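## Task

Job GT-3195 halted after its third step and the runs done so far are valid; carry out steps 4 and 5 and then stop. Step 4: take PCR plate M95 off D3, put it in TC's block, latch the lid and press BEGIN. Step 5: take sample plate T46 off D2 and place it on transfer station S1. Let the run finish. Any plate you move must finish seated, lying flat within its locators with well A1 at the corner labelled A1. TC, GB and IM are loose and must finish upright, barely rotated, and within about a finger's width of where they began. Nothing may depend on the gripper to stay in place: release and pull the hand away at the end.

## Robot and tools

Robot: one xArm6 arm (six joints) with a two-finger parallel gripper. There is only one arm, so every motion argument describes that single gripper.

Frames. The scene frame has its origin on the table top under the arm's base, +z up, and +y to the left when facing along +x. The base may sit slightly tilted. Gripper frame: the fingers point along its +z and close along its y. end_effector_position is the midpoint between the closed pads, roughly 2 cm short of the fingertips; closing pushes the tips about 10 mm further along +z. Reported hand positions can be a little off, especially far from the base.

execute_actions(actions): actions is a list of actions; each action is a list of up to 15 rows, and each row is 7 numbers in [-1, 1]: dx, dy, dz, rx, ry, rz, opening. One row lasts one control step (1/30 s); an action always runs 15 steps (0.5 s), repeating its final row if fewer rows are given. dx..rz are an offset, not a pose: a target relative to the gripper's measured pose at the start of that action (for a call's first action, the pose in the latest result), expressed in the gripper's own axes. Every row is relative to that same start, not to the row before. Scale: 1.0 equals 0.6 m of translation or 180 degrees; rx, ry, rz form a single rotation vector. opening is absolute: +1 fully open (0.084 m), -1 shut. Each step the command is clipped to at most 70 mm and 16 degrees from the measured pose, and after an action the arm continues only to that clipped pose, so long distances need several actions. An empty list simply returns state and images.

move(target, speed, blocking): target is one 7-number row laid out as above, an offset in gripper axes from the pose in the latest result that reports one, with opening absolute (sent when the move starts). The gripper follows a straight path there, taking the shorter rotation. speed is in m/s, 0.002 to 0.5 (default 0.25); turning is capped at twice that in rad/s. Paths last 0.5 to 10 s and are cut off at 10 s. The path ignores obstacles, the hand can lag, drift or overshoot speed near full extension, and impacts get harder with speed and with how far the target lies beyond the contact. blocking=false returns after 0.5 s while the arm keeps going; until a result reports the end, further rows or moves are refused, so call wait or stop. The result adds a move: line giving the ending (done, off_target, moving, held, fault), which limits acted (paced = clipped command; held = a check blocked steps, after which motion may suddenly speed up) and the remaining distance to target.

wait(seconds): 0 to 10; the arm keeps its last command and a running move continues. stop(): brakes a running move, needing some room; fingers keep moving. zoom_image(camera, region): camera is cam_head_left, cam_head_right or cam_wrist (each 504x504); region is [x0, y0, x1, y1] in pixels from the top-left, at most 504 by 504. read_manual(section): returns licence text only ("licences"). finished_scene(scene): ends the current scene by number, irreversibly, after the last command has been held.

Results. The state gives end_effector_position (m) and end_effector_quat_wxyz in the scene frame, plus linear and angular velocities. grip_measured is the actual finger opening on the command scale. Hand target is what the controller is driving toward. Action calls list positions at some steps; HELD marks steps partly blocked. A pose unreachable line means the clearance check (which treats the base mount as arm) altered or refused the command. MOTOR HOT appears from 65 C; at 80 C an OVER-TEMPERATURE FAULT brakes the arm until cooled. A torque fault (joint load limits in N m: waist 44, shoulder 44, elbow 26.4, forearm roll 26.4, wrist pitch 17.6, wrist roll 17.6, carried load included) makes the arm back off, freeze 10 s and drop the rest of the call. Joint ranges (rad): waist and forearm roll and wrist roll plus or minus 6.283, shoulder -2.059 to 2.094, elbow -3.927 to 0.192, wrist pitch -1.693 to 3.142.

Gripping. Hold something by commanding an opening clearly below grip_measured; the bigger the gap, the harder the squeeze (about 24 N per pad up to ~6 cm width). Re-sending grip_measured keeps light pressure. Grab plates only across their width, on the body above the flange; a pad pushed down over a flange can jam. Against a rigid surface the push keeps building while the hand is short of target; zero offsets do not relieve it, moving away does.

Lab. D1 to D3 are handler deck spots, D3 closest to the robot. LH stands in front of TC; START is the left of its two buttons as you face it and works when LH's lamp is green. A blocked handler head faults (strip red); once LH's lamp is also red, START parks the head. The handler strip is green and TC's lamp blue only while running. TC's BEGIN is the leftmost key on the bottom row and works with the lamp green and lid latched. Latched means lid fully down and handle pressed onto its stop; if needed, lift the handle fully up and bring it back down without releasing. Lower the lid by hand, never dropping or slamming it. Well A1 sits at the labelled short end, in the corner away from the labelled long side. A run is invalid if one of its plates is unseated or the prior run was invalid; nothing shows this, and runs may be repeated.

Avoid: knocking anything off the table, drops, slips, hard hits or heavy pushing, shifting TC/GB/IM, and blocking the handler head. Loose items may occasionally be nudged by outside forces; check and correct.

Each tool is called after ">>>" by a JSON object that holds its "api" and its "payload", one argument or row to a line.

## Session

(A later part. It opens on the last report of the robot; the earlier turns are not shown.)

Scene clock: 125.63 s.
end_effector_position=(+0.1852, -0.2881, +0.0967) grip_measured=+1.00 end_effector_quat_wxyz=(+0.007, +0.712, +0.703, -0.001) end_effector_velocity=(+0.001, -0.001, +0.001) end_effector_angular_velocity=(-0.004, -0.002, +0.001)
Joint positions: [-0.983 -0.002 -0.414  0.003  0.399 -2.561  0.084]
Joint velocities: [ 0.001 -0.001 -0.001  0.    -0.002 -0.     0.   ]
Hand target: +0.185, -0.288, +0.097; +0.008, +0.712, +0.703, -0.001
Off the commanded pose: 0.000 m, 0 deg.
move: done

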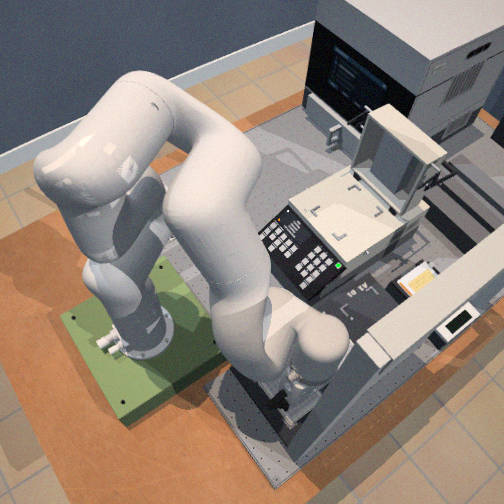

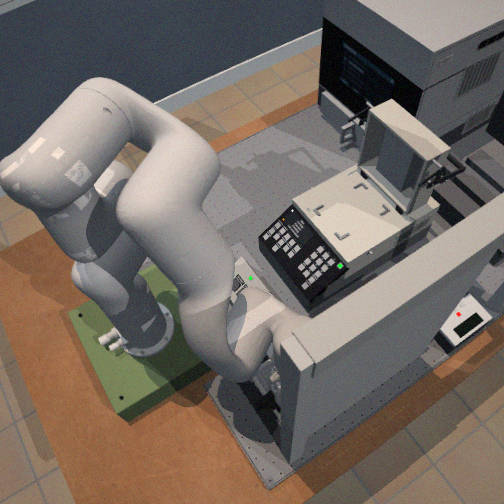

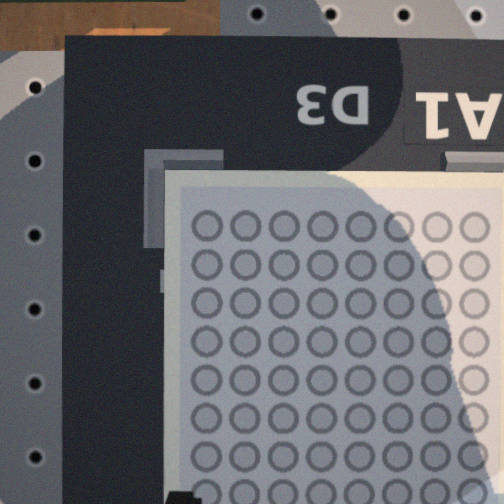

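>>> {"api": "move", "payload": {
  "target": [0,0,0.0195,0,0,0,1],
  "speed": 0.003
}}

>>> {"api": "execute_actions", "payload": {
  "actions": [
    [[0,0,0,0,0,0,0.65]],
    [[0,0,0,0,0,0,0.65]],
    [[0,0,0,0,0,0,0.65]]
  ]
}}

Scene clock: 135.27 s.
end_effector_position=(+0.1861, -0.2896, +0.0870) grip_measured=+1.00 end_effector_quat_wxyz=(+0.010, +0.712, +0.703, -0.001) end_effector_velocity=(+0.000, +0.000, +0.001) end_effector_angular_velocity=(-0.003, -0.002, +0.004)
Joint positions: [-0.983  0.038 -0.416  0.003  0.355 -2.561  0.084]
Joint velocities: [ 0.001 -0.003  0.003  0.    -0.004 -0.003  0.   ]
Hand target: +0.185, -0.288, +0.085; +0.007, +0.712, +0.703, -0.001
Off the commanded pose: 0.003 m, 0 deg.
move: done

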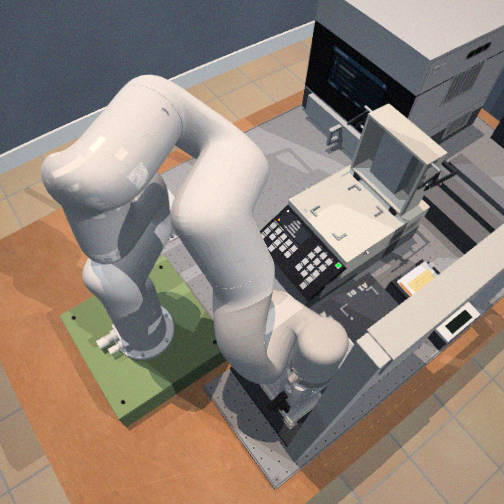

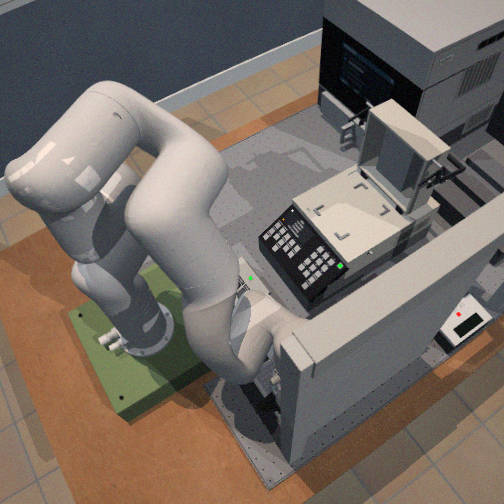

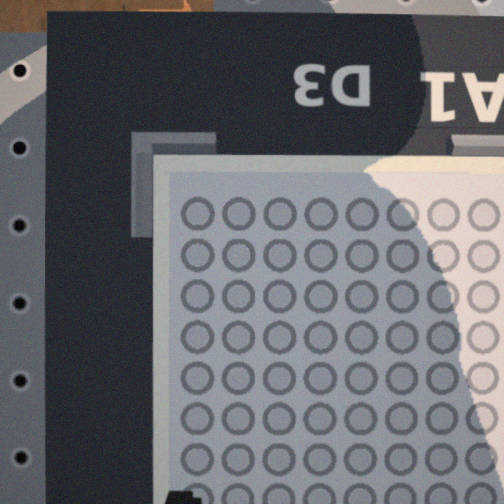

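Scene clock: 136.77 s.
end_effector_position=(+0.1862, -0.2898, +0.0874) grip_measured=+0.99 end_effector_quat_wxyz=(+0.011, +0.712, +0.703, -0.002) end_effector_velocity=(-0.000, -0.000, -0.000) end_effector_angular_velocity=(+0.000, +0.000, +0.000)
Joint positions: [-0.983  0.037 -0.415  0.003  0.355 -2.561  0.084]
Joint velocities: [-0.     0.001 -0.001 -0.     0.    -0.001 -0.   ]
Hand target: +0.186, -0.290, +0.087; +0.011, +0.712, +0.703, -0.002
Off the commanded pose: 0.000 m, 0 deg.
Step readings (end_effector_position; steps 1 to 15: 1st action; 16 to 30: 2nd action; 31 to 45: 3rd action):
0: (+0.1861, -0.2896, +0.0870)
1: (+0.1861, -0.2897, +0.0871)
2: (+0.1862, -0.2897, +0.0873)
4: (+0.1862, -0.2897, +0.0874)
8: (+0.1862, -0.2897, +0.0874)
15: (+0.1862, -0.2898, +0.0874)
16: (+0.1862, -0.2898, +0.0874)
17: (+0.1862, -0.2898, +0.0874)
19: (+0.1862, -0.2898, +0.0874)
23: (+0.1862, -0.2898, +0.0874)
30: (+0.1862, -0.2898, +0.0874)
31: (+0.1862, -0.2898, +0.0874)
32: (+0.1862, -0.2898, +0.0874)
34: (+0.1862, -0.2898, +0.0874)
38: (+0.1862, -0.2898, +0.0874)
45: end_effector_position above

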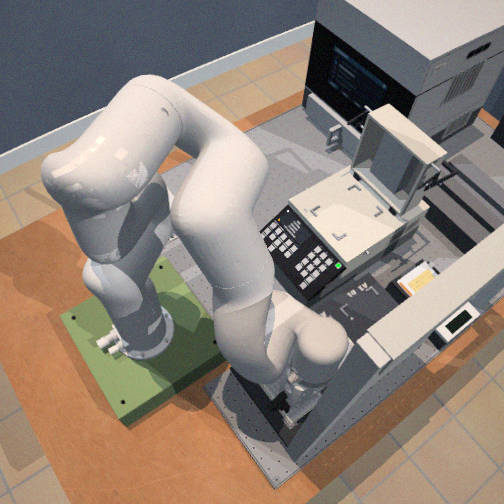

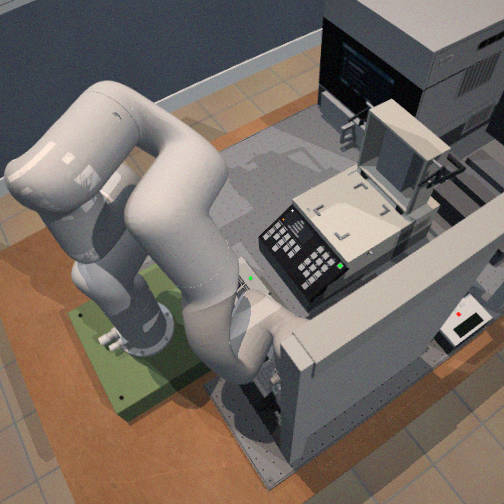

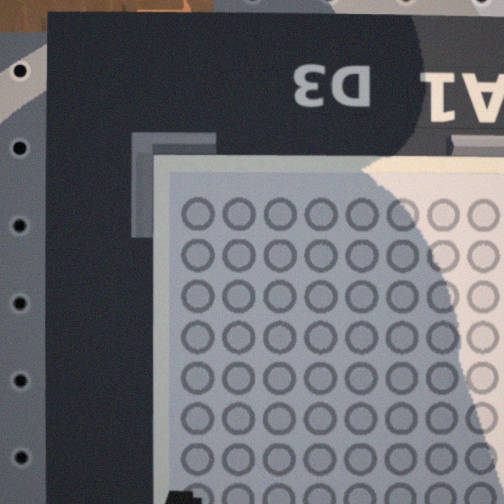

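>>> {"api": "move", "payload": {
  "target": [0,-0.0015,-0.006,0,0,0,1],
  "speed": 0.003
}}

>>> {"api": "execute_actions", "payload": {
  "actions": [
    [[0,0,0,0,0,0,0.65]],
    [[0,0,0,0,0,0,0.65]],
    [[0,0,0,0,0,0,0.65]]
  ]
}}

Scene clock: 141.27 s.
end_effector_position=(+0.1851, -0.2895, +0.0908) grip_measured=+1.00 end_effector_quat_wxyz=(+0.010, +0.712, +0.702, -0.002) end_effector_velocity=(+0.001, -0.002, +0.002) end_effector_angular_velocity=(-0.005, -0.003, -0.000)
Joint positions: [-0.986  0.022 -0.413  0.003  0.369 -2.563  0.084]
Joint velocities: [-0.    -0.003 -0.002 -0.    -0.     0.     0.   ]
Hand target: +0.185, -0.290, +0.091; +0.011, +0.712, +0.703, -0.002
Off the commanded pose: 0.000 m, 0 deg.
move: done

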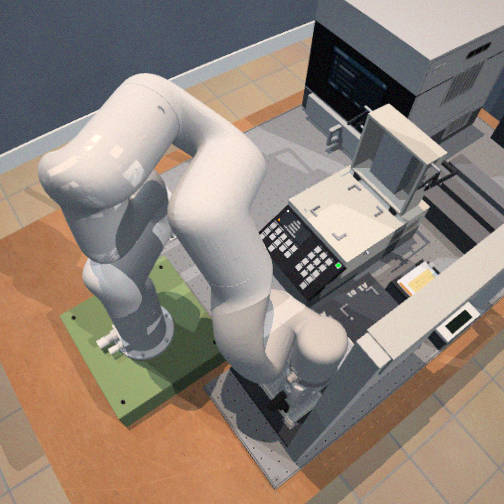

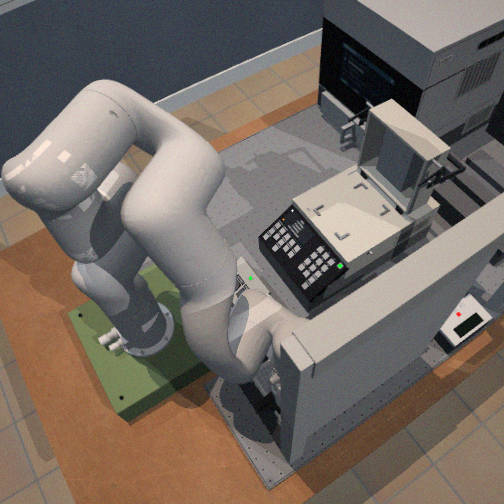

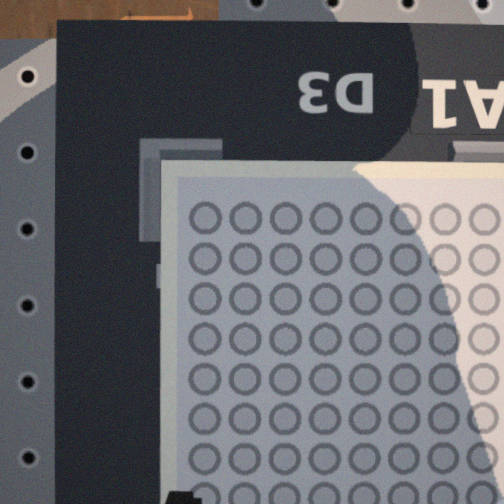

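Scene clock: 142.77 s.
end_effector_position=(+0.1860, -0.2911, +0.0922) grip_measured=+0.66 end_effector_quat_wxyz=(+0.013, +0.712, +0.702, -0.002) end_effector_velocity=(-0.000, +0.000, -0.000) end_effector_angular_velocity=(+0.000, +0.000, +0.000)
Joint positions: [-0.986  0.019 -0.415  0.003  0.368 -2.563  0.071]
Joint velocities: [-0.     0.     0.     0.    -0.    -0.001  0.   ]
Hand target: +0.186, -0.291, +0.092; +0.013, +0.712, +0.702, -0.002
Off the commanded pose: 0.000 m, 0 deg.
Step readings (end_effector_position; steps 1 to 15: 1st action; 16 to 30: 2nd action; 31 to 45: 3rd action):
0: (+0.1851, -0.2895, +0.0908)
1: (+0.1852, -0.2895, +0.0909)
2: (+0.1852, -0.2897, +0.0911)
4: (+0.1860, -0.2912, +0.0924)
8: (+0.1860, -0.2912, +0.0924)
15: (+0.1859, -0.2910, +0.0921)
16: (+0.1859, -0.2910, +0.0921)
17: (+0.1860, -0.2911, +0.0922)
19: (+0.1860, -0.2911, +0.0922)
23: (+0.1860, -0.2911, +0.0922)
30: (+0.1860, -0.2911, +0.0922)
31: (+0.1860, -0.2911, +0.0922)
32: (+0.1860, -0.2911, +0.0922)
34: (+0.1860, -0.2911, +0.0922)
38: (+0.1860, -0.2911, +0.0922)
45: end_effector_position above

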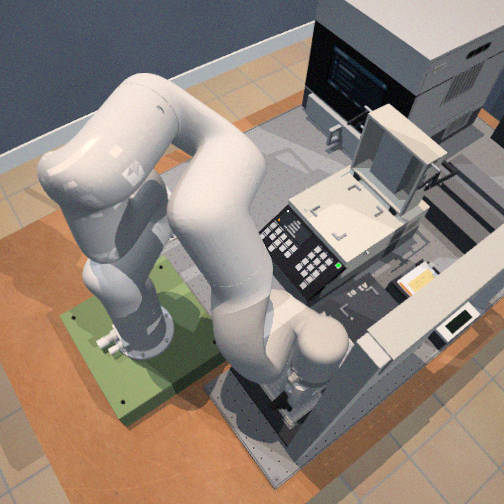

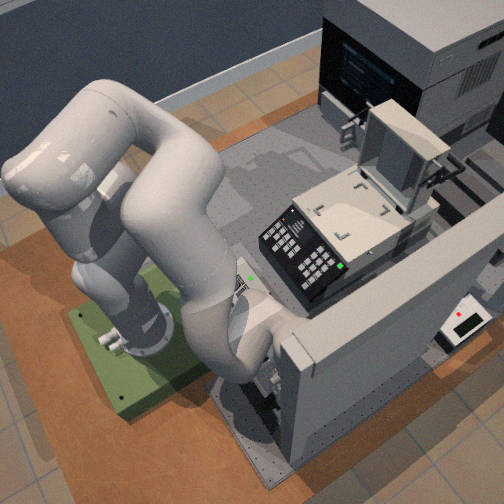

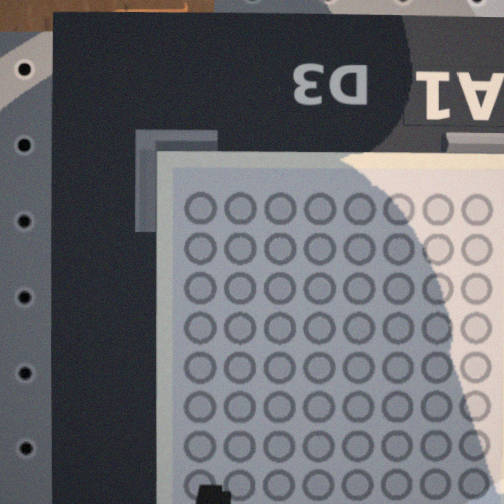

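>>> {"api": "execute_actions", "payload": {
  "actions": [
    [[0,0,-0.02,0,0,0,1]],
    [[0,0,0,0,0,0,1]]
  ]
}}

Scene clock: 159.10 s.
end_effector_position=(+0.1856, -0.2904, +0.1037) grip_measured=+1.00 end_effector_quat_wxyz=(+0.012, +0.712, +0.702, -0.002) end_effector_velocity=(+0.000, -0.001, +0.001) end_effector_angular_velocity=(-0.002, -0.001, -0.000)
Joint positions: [-0.986 -0.026 -0.414  0.003  0.414 -2.563  0.084]
Joint velocities: [ 0.    -0.001 -0.001 -0.    -0.     0.001  0.   ]
Hand target: +0.186, -0.290, +0.104; +0.012, +0.712, +0.702, -0.002
Off the commanded pose: 0.000 m, 0 deg.
Step readings (end_effector_position; steps 1 to 15: 1st action; 16 to 30: 2nd action):
0: (+0.1860, -0.2911, +0.0922)
1: (+0.1860, -0.2908, +0.0921)
2: (+0.1847, -0.2885, +0.0919)
4: (+0.1835, -0.2866, +0.0957)
8: (+0.1853, -0.2897, +0.1024)
15: (+0.1856, -0.2904, +0.1037)
16: (+0.1856, -0.2905, +0.1038)
17: (+0.1856, -0.2905, +0.1038)
19: (+0.1855, -0.2903, +0.1036)
23: (+0.1855, -0.2903, +0.1036)
30: end_effector_position above

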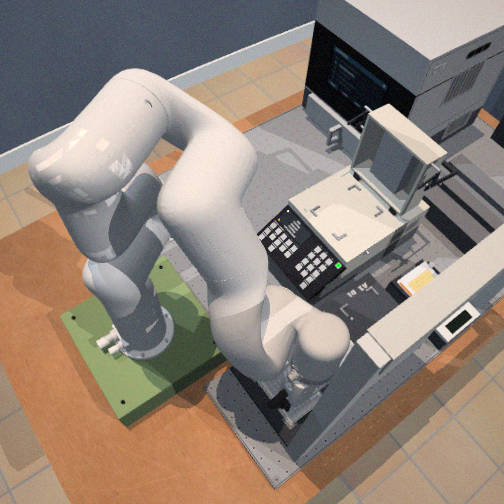

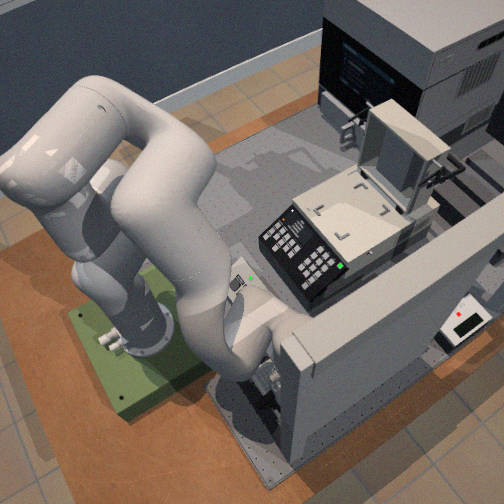

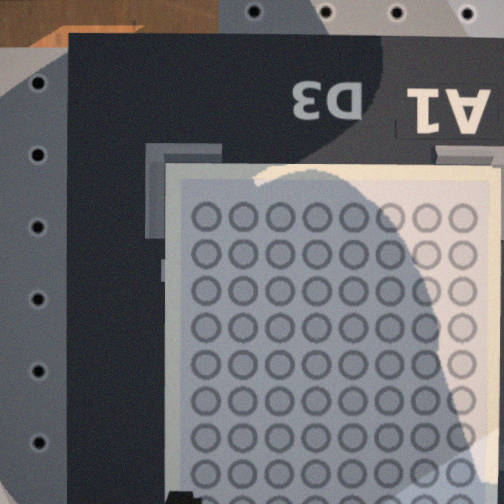

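>>> {"api": "move", "payload": {
  "target": [0,-0.0008,0.0253,0,0,0,1],
  "speed": 0.005
}}

>>> {"api": "execute_actions", "payload": {
  "actions": [
    [[0,0,0,0,0,0,0.65]],
    [[0,0,0,0,0,0,0.65]],
    [[0,0,0,0,0,0,0.65]]
  ]
}}

Scene clock: 167.00 s.
end_effector_position=(+0.1855, -0.2910, +0.0889) grip_measured=+1.00 end_effector_quat_wxyz=(+0.013, +0.712, +0.702, -0.002) end_effector_velocity=(-0.000, +0.001, -0.001) end_effector_angular_velocity=(+0.001, +0.001, +0.000)
Joint positions: [-0.987  0.031 -0.414  0.003  0.356 -2.564  0.084]
Joint velocities: [ 0.     0.002  0.001 -0.    -0.002 -0.     0.   ]
Hand target: +0.185, -0.291, +0.088; +0.012, +0.712, +0.702, -0.002
Off the commanded pose: 0.001 m, 0 deg.
move: done

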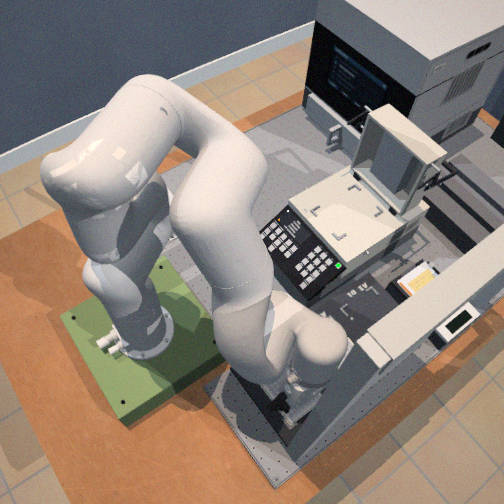

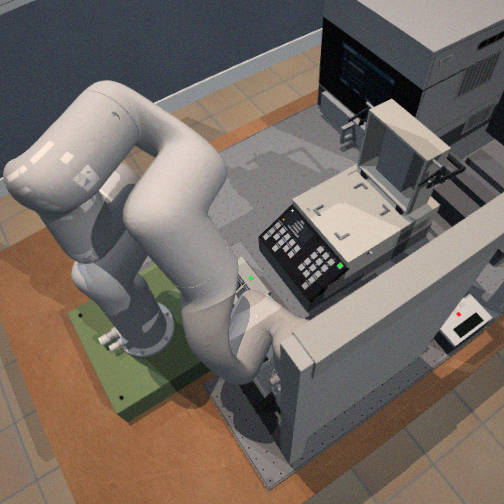

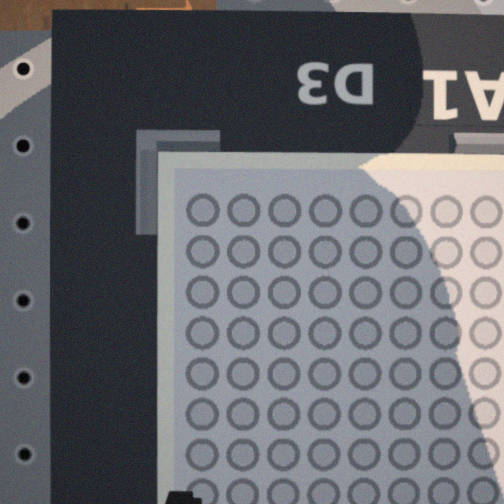

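Scene clock: 168.50 s.
end_effector_position=(+0.1870, -0.2939, +0.0916) grip_measured=+0.67 end_effector_quat_wxyz=(+0.017, +0.712, +0.702, -0.003) end_effector_velocity=(+0.000, -0.000, +0.000) end_effector_angular_velocity=(-0.001, -0.000, +0.000)
Joint positions: [-0.988  0.027 -0.418  0.003  0.355 -2.564  0.072]
Joint velocities: [ 0.001 -0.    -0.001  0.     0.     0.     0.   ]
Hand target: +0.187, -0.294, +0.092; +0.017, +0.712, +0.702, -0.003
Off the commanded pose: 0.000 m, 0 deg.
Step readings (end_effector_position; steps 1 to 15: 1st action; 16 to 30: 2nd action; 31 to 45: 3rd action):
0: (+0.1855, -0.2910, +0.0889)
1: (+0.1855, -0.2912, +0.0891)
2: (+0.1860, -0.2923, +0.0901)
4: (+0.1869, -0.2937, +0.0914)
8: (+0.1871, -0.2942, +0.0918)
15: (+0.1870, -0.2938, +0.0913)
16: (+0.1870, -0.2938, +0.0914)
17: (+0.1870, -0.2939, +0.0915)
19: (+0.1870, -0.2939, +0.0916)
23: (+0.1870, -0.2939, +0.0916)
30: (+0.1870, -0.2939, +0.0916)
31: (+0.1870, -0.2939, +0.0916)
32: (+0.1870, -0.2939, +0.0916)
34: (+0.1870, -0.2939, +0.0916)
38: (+0.1870, -0.2939, +0.0916)
45: end_effector_position above

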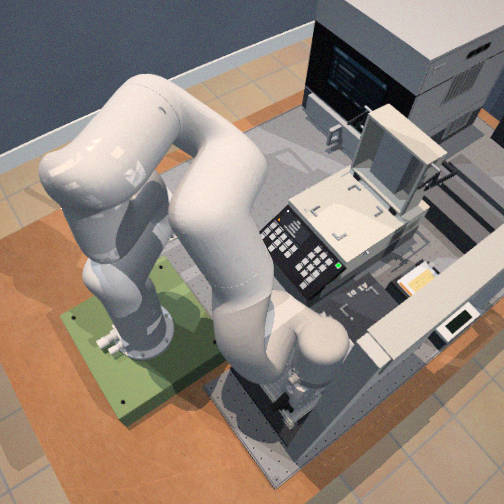

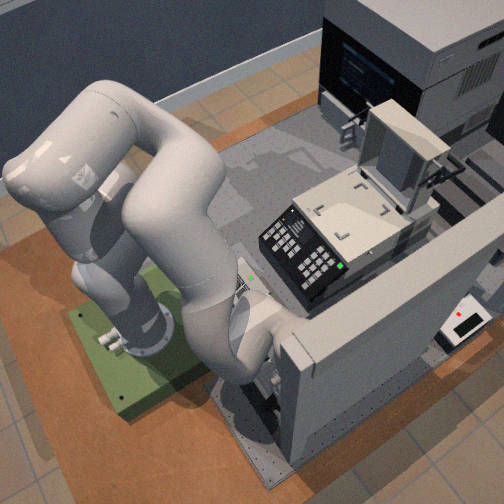

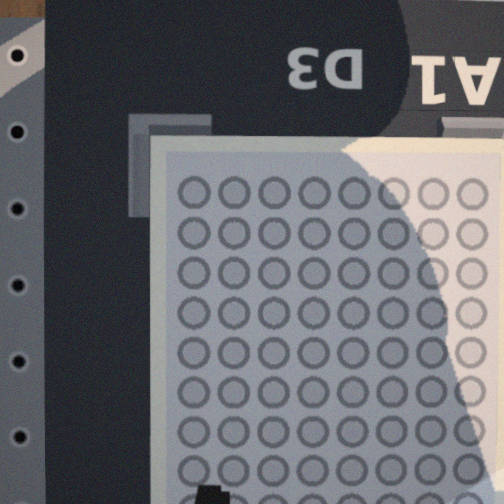

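>>> {"api": "execute_actions", "payload": {
  "actions": [
    [[0,0,-0.015,0,0,0,1]],
    [[0,0,0,0,0,0,1]],
    [[0.004,-0.0028,0,0,0,0,1]],
    [[0,0,0,0,0,0,1]]
  ]
}}

Scene clock: 177.77 s.
end_effector_position=(+0.1848, -0.2905, +0.0997) grip_measured=+1.00 end_effector_quat_wxyz=(+0.016, +0.712, +0.702, -0.003) end_effector_velocity=(+0.001, -0.001, +0.001) end_effector_angular_velocity=(-0.002, -0.001, +0.001)
Joint positions: [-0.988 -0.015 -0.406  0.003  0.387 -2.564  0.084]
Joint velocities: [ 0.001 -0.001 -0.002  0.    -0.    -0.001  0.   ]
Hand target: +0.185, -0.291, +0.100; +0.016, +0.712, +0.702, -0.003
Off the commanded pose: 0.000 m, 0 deg.
Step readings (end_effector_position; steps 1 to 15: 1st action; 16 to 30: 2nd action; 31 to 45: 3rd action; 46 to 60: 4th action):
0: (+0.1870, -0.2939, +0.0916)
1: (+0.1873, -0.2938, +0.0916)
2: (+0.1860, -0.2911, +0.0908)
4: (+0.1833, -0.2868, +0.0913)
8: (+0.1853, -0.2905, +0.0972)
15: (+0.1865, -0.2929, +0.0998)
16: (+0.1866, -0.2931, +0.1000)
17: (+0.1866, -0.2931, +0.1000)
19: (+0.1865, -0.2929, +0.0997)
23: (+0.1864, -0.2928, +0.0997)
30: (+0.1865, -0.2929, +0.0998)
31: (+0.1864, -0.2929, +0.0998)
32: (+0.1862, -0.2925, +0.0998)
34: (+0.1853, -0.2912, +0.0997)
38: (+0.1849, -0.2906, +0.0997)
45: (+0.1848, -0.2905, +0.0997)
46: (+0.1848, -0.2905, +0.0997)
47: (+0.1848, -0.2905, +0.0997)
49: (+0.1848, -0.2905, +0.0997)
53: (+0.1848, -0.2905, +0.0997)
60: end_effector_position above

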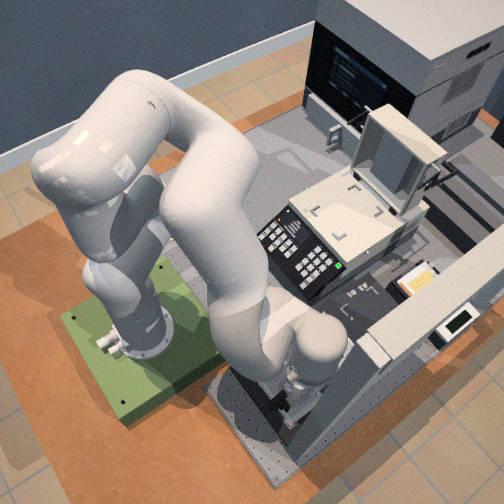

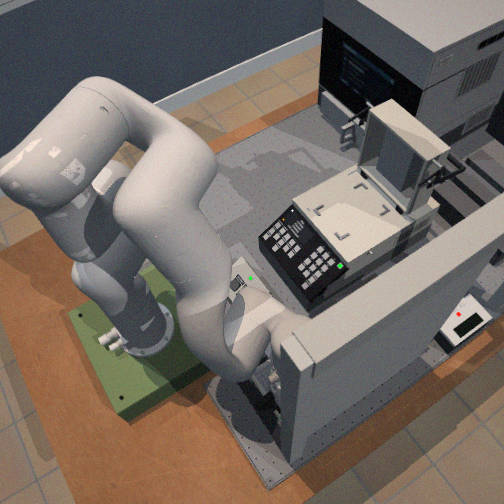

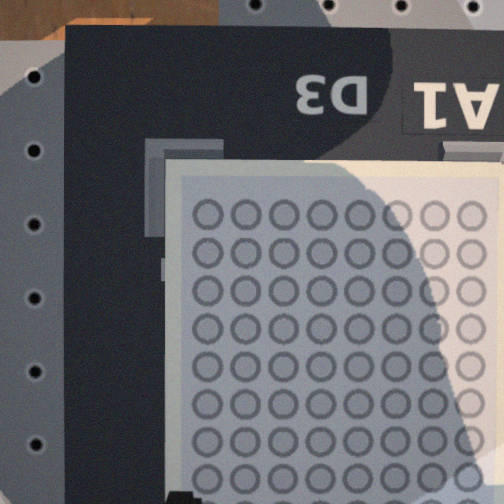

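>>> {"api": "move", "payload": {
  "target": [0,0,0.0205,0,0,0,1],
  "speed": 0.004
}}

>>> {"api": "execute_actions", "payload": {
  "actions": [
    [[0,0,-0.002,0,0,0,0.65]],
    [[0,0,0,0,0,0,0.65]],
    [[0,0,0,0,0,0,0.65]]
  ]
}}

Scene clock: 184.03 s.
end_effector_position=(+0.1856, -0.2918, +0.0885) grip_measured=+1.00 end_effector_quat_wxyz=(+0.017, +0.712, +0.702, -0.003) end_effector_velocity=(-0.000, +0.001, -0.002) end_effector_angular_velocity=(+0.003, +0.002, -0.000)
Joint positions: [-0.988  0.032 -0.409  0.003  0.34  -2.564  0.084]
Joint velocities: [ 0.001  0.005  0.001  0.    -0.003  0.001  0.   ]
Hand target: +0.185, -0.291, +0.087; +0.016, +0.712, +0.702, -0.003
Off the commanded pose: 0.001 m, 0 deg.
move: done

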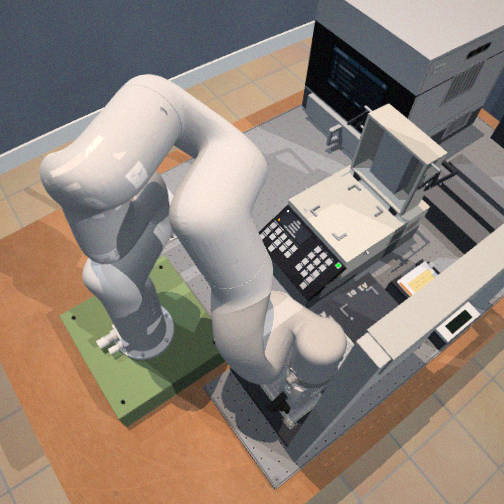

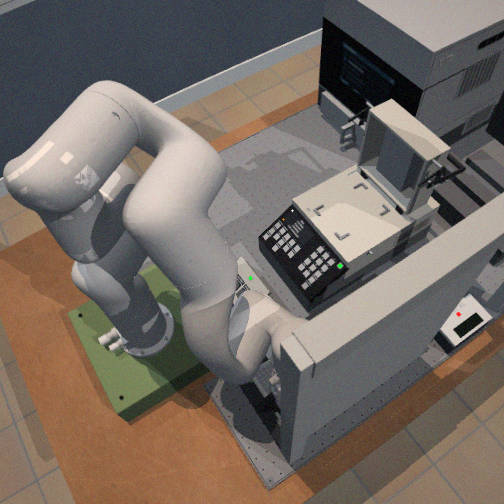

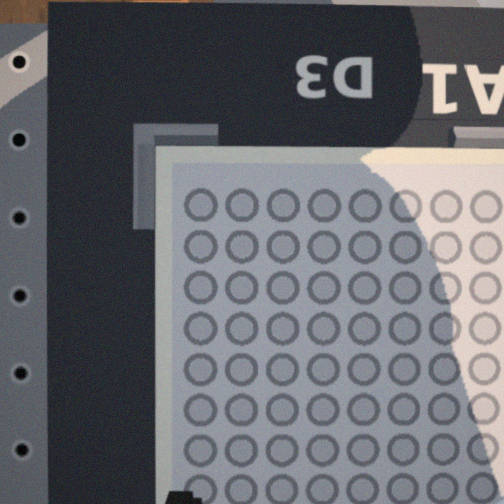

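Scene clock: 185.53 s.
end_effector_position=(+0.1868, -0.2942, +0.0918) grip_measured=+0.67 end_effector_quat_wxyz=(+0.021, +0.712, +0.702, -0.004) end_effector_velocity=(-0.000, -0.000, +0.000) end_effector_angular_velocity=(-0.000, -0.000, -0.002)
Joint positions: [-0.989  0.024 -0.411  0.003  0.344 -2.565  0.072]
Joint velocities: [-0.001  0.001 -0.001  0.     0.     0.001  0.   ]
Hand target: +0.187, -0.294, +0.092; +0.021, +0.712, +0.702, -0.004
Off the commanded pose: 0.000 m, 0 deg.
Step readings (end_effector_position; steps 1 to 15: 1st action; 16 to 30: 2nd action; 31 to 45: 3rd action):
0: (+0.1856, -0.2918, +0.0885)
1: (+0.1856, -0.2919, +0.0886)
2: (+0.1858, -0.2925, +0.0893)
4: (+0.1863, -0.2935, +0.0906)
8: (+0.1868, -0.2944, +0.0918)
15: (+0.1867, -0.2941, +0.0916)
16: (+0.1868, -0.2941, +0.0916)
17: (+0.1868, -0.2942, +0.0917)
19: (+0.1868, -0.2942, +0.0918)
23: (+0.1868, -0.2942, +0.0918)
30: (+0.1868, -0.2942, +0.0917)
31: (+0.1868, -0.2942, +0.0917)
32: (+0.1868, -0.2942, +0.0918)
34: (+0.1868, -0.2942, +0.0918)
38: (+0.1868, -0.2942, +0.0918)
45: end_effector_position above

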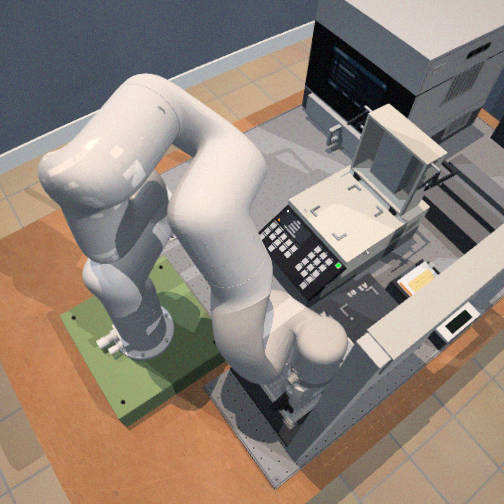

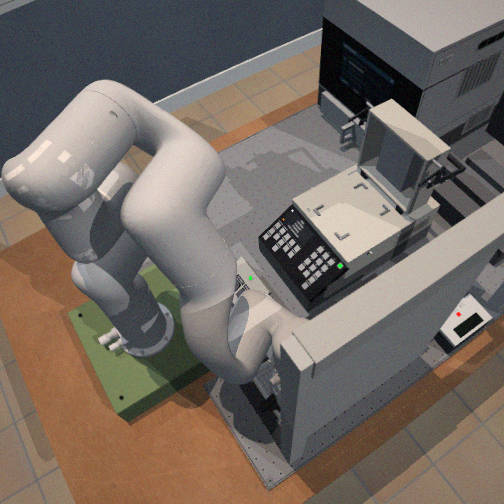

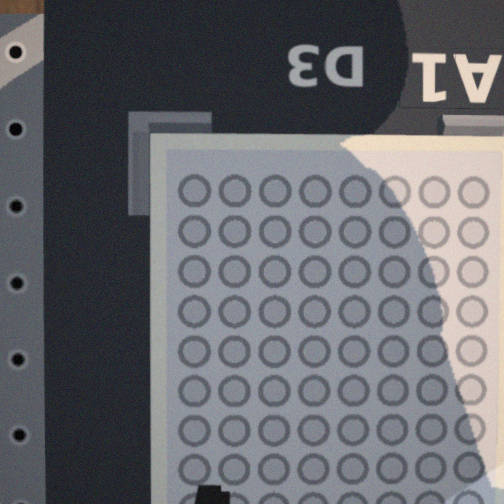

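>>> {"api": "execute_actions", "payload": {
  "actions": [
    [[0,0,-0.012,0,0,0,1]],
    [[0,0,0,0,0,0,1]],
    [[0.005,-0.0042,0,0,0,0,1]],
    [[0,0,0,0,0,0,1]]
  ]
}}

>>> {"api": "move", "payload": {
  "target": [0,0,0.021,0,0,0,1],
  "speed": 0.003
}}

Scene clock: 191.67 s.
end_effector_position=(+0.1838, -0.2902, +0.0980) grip_measured=+1.00 end_effector_quat_wxyz=(+0.020, +0.712, +0.702, -0.004) end_effector_velocity=(-0.001, +0.000, -0.001) end_effector_angular_velocity=(+0.002, +0.001, -0.002)
Joint positions: [-0.99  -0.014 -0.396  0.003  0.368 -2.566  0.084]
Joint velocities: [-0.002  0.001  0.001  0.     0.    -0.001  0.   ]
Hand target: +0.184, -0.290, +0.098; +0.020, +0.712, +0.702, -0.004
Off the commanded pose: 0.000 m, 0 deg.
Step readings (end_effector_position; steps 1 to 15: 1st action; 16 to 30: 2nd action; 31 to 45: 3rd action; 46 to 60: 4th action):
0: (+0.1868, -0.2942, +0.0918)
1: (+0.1870, -0.2941, +0.0918)
2: (+0.1859, -0.2915, +0.0909)
4: (+0.1833, -0.2873, +0.0907)
8: (+0.1848, -0.2904, +0.0954)
15: (+0.1863, -0.2932, +0.0982)
16: (+0.1863, -0.2933, +0.0983)
17: (+0.1863, -0.2933, +0.0983)
19: (+0.1862, -0.2931, +0.0981)
23: (+0.1862, -0.2930, +0.0981)
30: (+0.1863, -0.2932, +0.0982)
31: (+0.1862, -0.2931, +0.0982)
32: (+0.1858, -0.2926, +0.0982)
34: (+0.1845, -0.2910, +0.0980)
38: (+0.1838, -0.2902, +0.0980)
45: (+0.1838, -0.2902, +0.0980)
46: (+0.1838, -0.2902, +0.0980)
47: (+0.1838, -0.2902, +0.0980)
49: (+0.1838, -0.2902, +0.0980)
53: (+0.1838, -0.2902, +0.0980)
60: end_effector_position above

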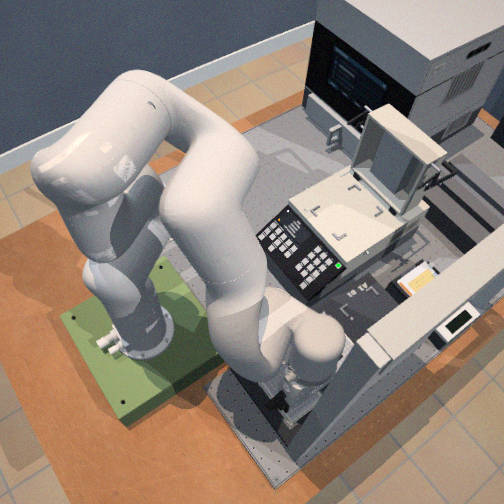

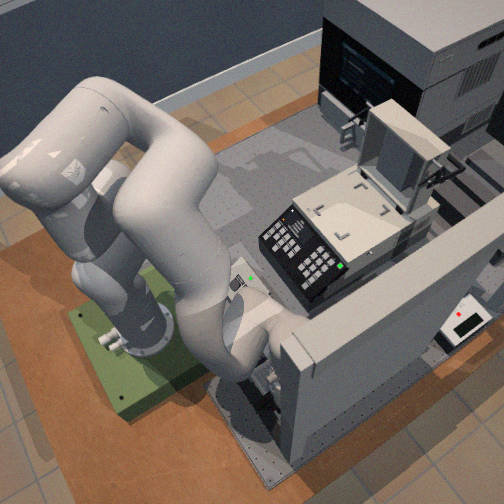

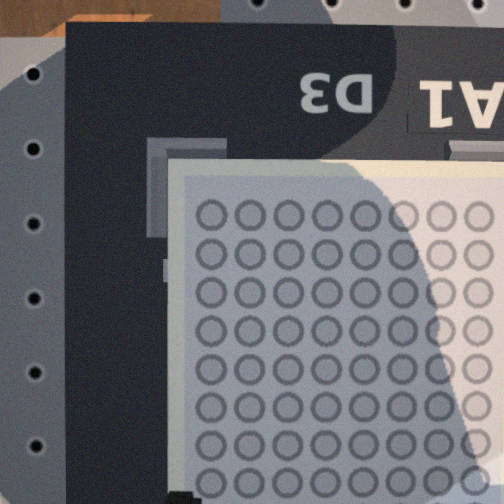

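Scene clock: 196.10 s.
end_effector_position=(+0.1849, -0.2921, +0.0876) grip_measured=+1.00 end_effector_quat_wxyz=(+0.023, +0.712, +0.702, -0.004) end_effector_velocity=(+0.001, -0.001, +0.001) end_effector_angular_velocity=(-0.004, -0.003, +0.000)
Joint positions: [-0.99   0.031 -0.399  0.003  0.32  -2.566  0.084]
Joint velocities: [ 0.001 -0.004  0.002  0.    -0.003  0.     0.   ]
Hand target: +0.184, -0.291, +0.085; +0.020, +0.712, +0.702, -0.004
Off the commanded pose: 0.003 m, 0 deg.
move: done

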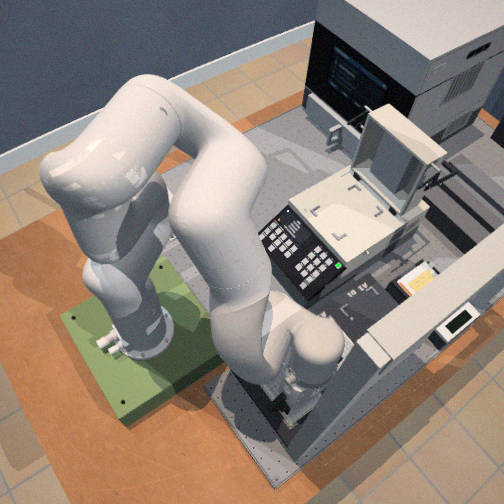

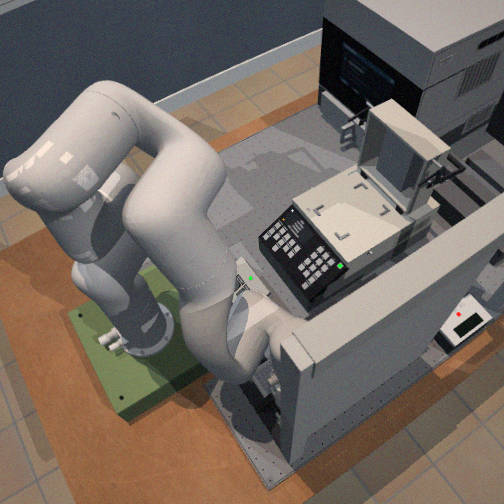

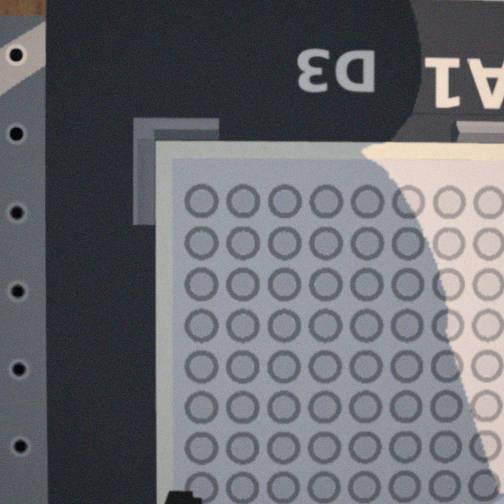

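>>> {"api": "execute_actions", "payload": {
  "actions": [
    [[0,0,-0.02,0,0,0,1]],
    [[0,0,0,0.0086,0.012,0,1]],
    [[0,0,0,0,0,0,1]]
  ]
}}

Scene clock: 204.80 s.
end_effector_position=(+0.1842, -0.2907, +0.0986) grip_measured=+1.00 end_effector_quat_wxyz=(-0.002, +0.712, +0.702, -0.000) end_effector_velocity=(-0.000, +0.001, -0.001) end_effector_angular_velocity=(+0.002, +0.001, +0.001)
Joint positions: [-0.989  0.003 -0.436 -0.003  0.434 -2.561  0.084]
Joint velocities: [ 0.001  0.001  0.001 -0.     0.    -0.    -0.   ]
Hand target: +0.184, -0.291, +0.099; -0.002, +0.712, +0.702, -0.000
Off the commanded pose: 0.000 m, 0 deg.
Step readings (end_effector_position; steps 1 to 15: 1st action; 16 to 30: 2nd action; 31 to 45: 3rd action):
0: (+0.1849, -0.2919, +0.0875)
1: (+0.1848, -0.2918, +0.0877)
2: (+0.1847, -0.2915, +0.0888)
4: (+0.1824, -0.2874, +0.0906)
8: (+0.1828, -0.2882, +0.0955)
15: (+0.1842, -0.2908, +0.0987)
16: (+0.1842, -0.2909, +0.0988)
17: (+0.1840, -0.2905, +0.0986)
19: (+0.1840, -0.2905, +0.0985)
23: (+0.1843, -0.2910, +0.0987)
30: (+0.1842, -0.2907, +0.0986)
31: (+0.1842, -0.2907, +0.0986)
32: (+0.1842, -0.2908, +0.0986)
34: (+0.1842, -0.2907, +0.0986)
38: (+0.1842, -0.2907, +0.0986)
45: end_effector_position above

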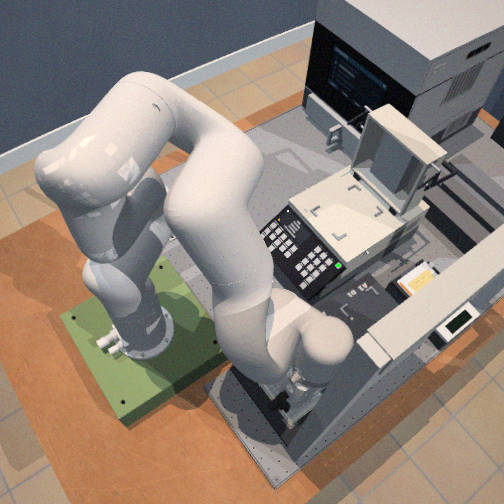

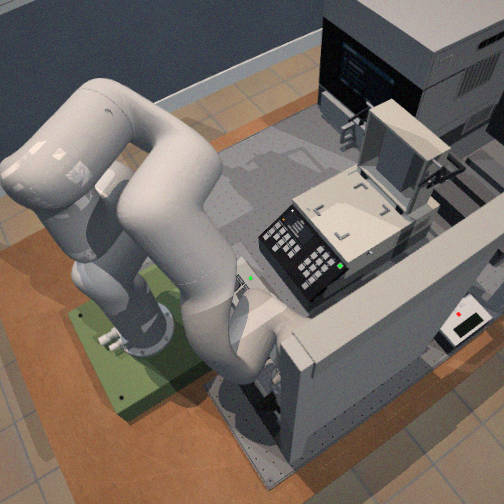

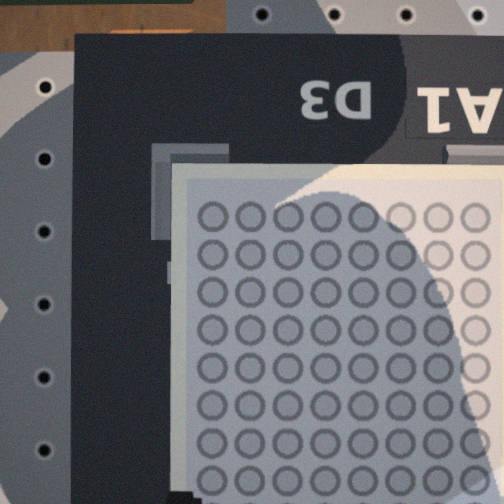

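>>> {"api": "move", "payload": {
  "target": [0,0,0.019,0,0,0,1],
  "speed": 0.003
}}

Scene clock: 212.57 s.
end_effector_position=(+0.1844, -0.2912, +0.0878) grip_measured=+1.00 end_effector_quat_wxyz=(-0.001, +0.712, +0.702, -0.000) end_effector_velocity=(-0.001, +0.001, -0.001) end_effector_angular_velocity=(+0.002, +0.002, +0.000)
Joint positions: [-0.99   0.044 -0.437 -0.003  0.392 -2.56   0.084]
Joint velocities: [-0.001  0.003  0.001  0.    -0.002 -0.001  0.   ]
Hand target: +0.184, -0.291, +0.087; -0.002, +0.712, +0.702, -0.000
Off the commanded pose: 0.001 m, 0 deg.
move: done

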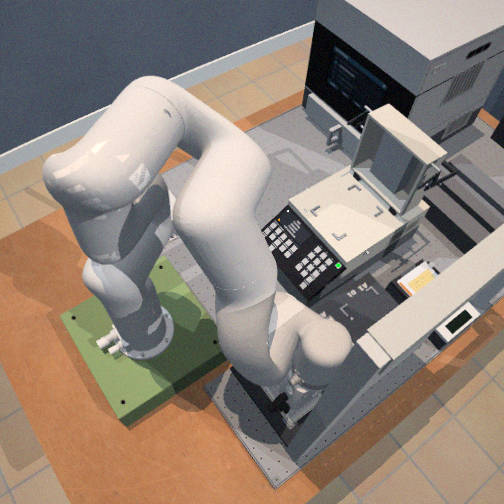

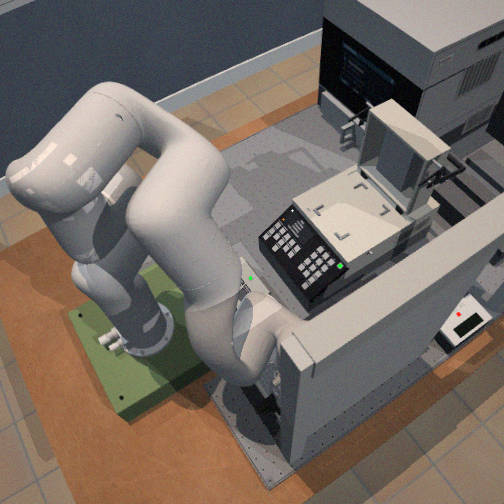

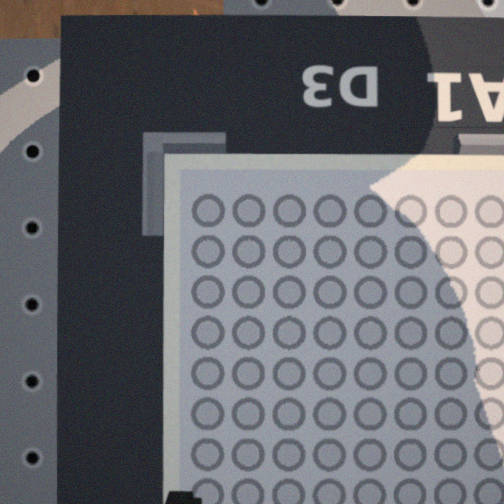

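Still descending freely; continue.

>>> {"api": "move", "payload": {
  "target": [0,0,0.005,0,0,0,1],
  "speed": 0.002
}}

>>> {"api": "execute_actions", "payload": {
  "actions": [
    [[0,0,0,0,0,0,0.65]],
    [[0,0,0,0,0,0,0.65]],
    [[0,0,0,0,0,0,0.65]]
  ]
}}

Scene clock: 216.60 s.
end_effector_position=(+0.1852, -0.2925, +0.0865) grip_measured=+1.00 end_effector_quat_wxyz=(+0.002, +0.712, +0.702, -0.001) end_effector_velocity=(-0.000, +0.000, +0.000) end_effector_angular_velocity=(-0.001, -0.001, -0.000)
Joint positions: [-0.99   0.051 -0.437 -0.003  0.381 -2.56   0.084]
Joint velocities: [-0.    -0.003  0.002 -0.    -0.001 -0.     0.   ]
Hand target: +0.184, -0.291, +0.085; -0.001, +0.712, +0.702, -0.000
Off the commanded pose: 0.002 m, 0 deg.
move: done

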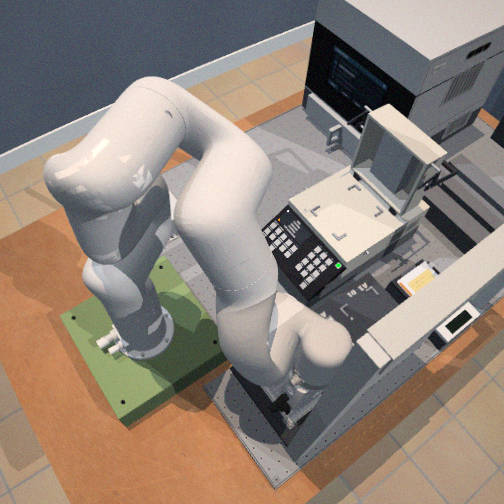

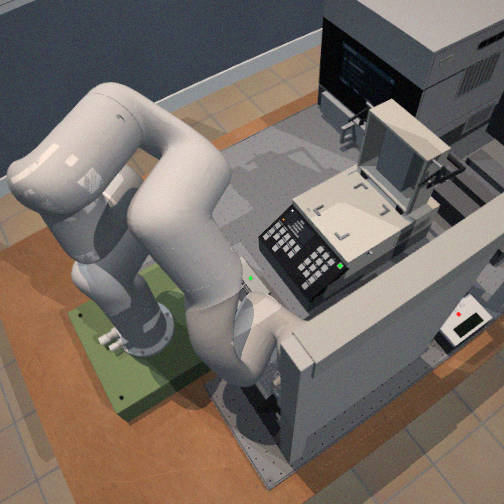

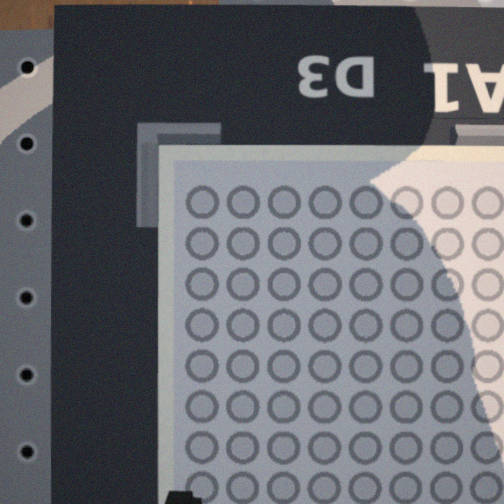

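Scene clock: 218.10 s.
end_effector_position=(+0.1853, -0.2926, +0.0868) grip_measured=+0.99 end_effector_quat_wxyz=(+0.002, +0.712, +0.702, -0.001) end_effector_velocity=(+0.000, +0.000, -0.000) end_effector_angular_velocity=(+0.000, +0.000, +0.001)
Joint positions: [-0.99   0.05  -0.437 -0.003  0.381 -2.56   0.084]
Joint velocities: [ 0.001  0.    -0.     0.     0.    -0.     0.   ]
Hand target: +0.185, -0.293, +0.087; +0.002, +0.712, +0.702, -0.001
Off the commanded pose: 0.000 m, 0 deg.
Step readings (end_effector_position; steps 1 to 15: 1st action; 16 to 30: 2nd action; 31 to 45: 3rd action):
0: (+0.1852, -0.2925, +0.0865)
1: (+0.1852, -0.2925, +0.0865)
2: (+0.1852, -0.2925, +0.0867)
4: (+0.1852, -0.2925, +0.0868)
8: (+0.1853, -0.2925, +0.0868)
15: (+0.1853, -0.2926, +0.0868)
16: (+0.1853, -0.2926, +0.0868)
17: (+0.1853, -0.2926, +0.0868)
19: (+0.1853, -0.2926, +0.0868)
23: (+0.1853, -0.2926, +0.0868)
30: (+0.1853, -0.2926, +0.0868)
31: (+0.1853, -0.2926, +0.0868)
32: (+0.1853, -0.2926, +0.0868)
34: (+0.1853, -0.2926, +0.0868)
38: (+0.1853, -0.2926, +0.0868)
45: end_effector_position above

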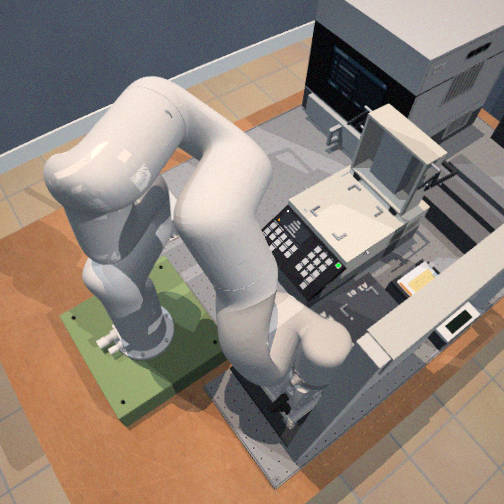

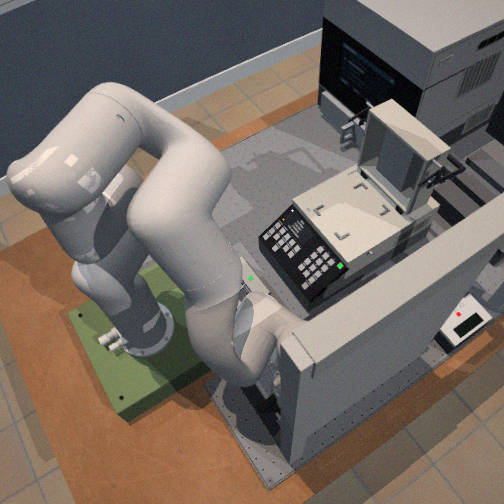

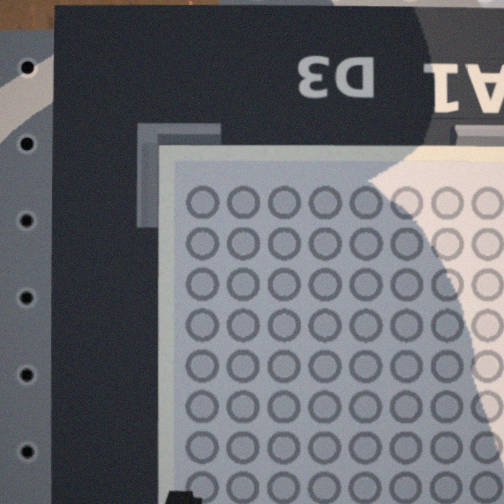

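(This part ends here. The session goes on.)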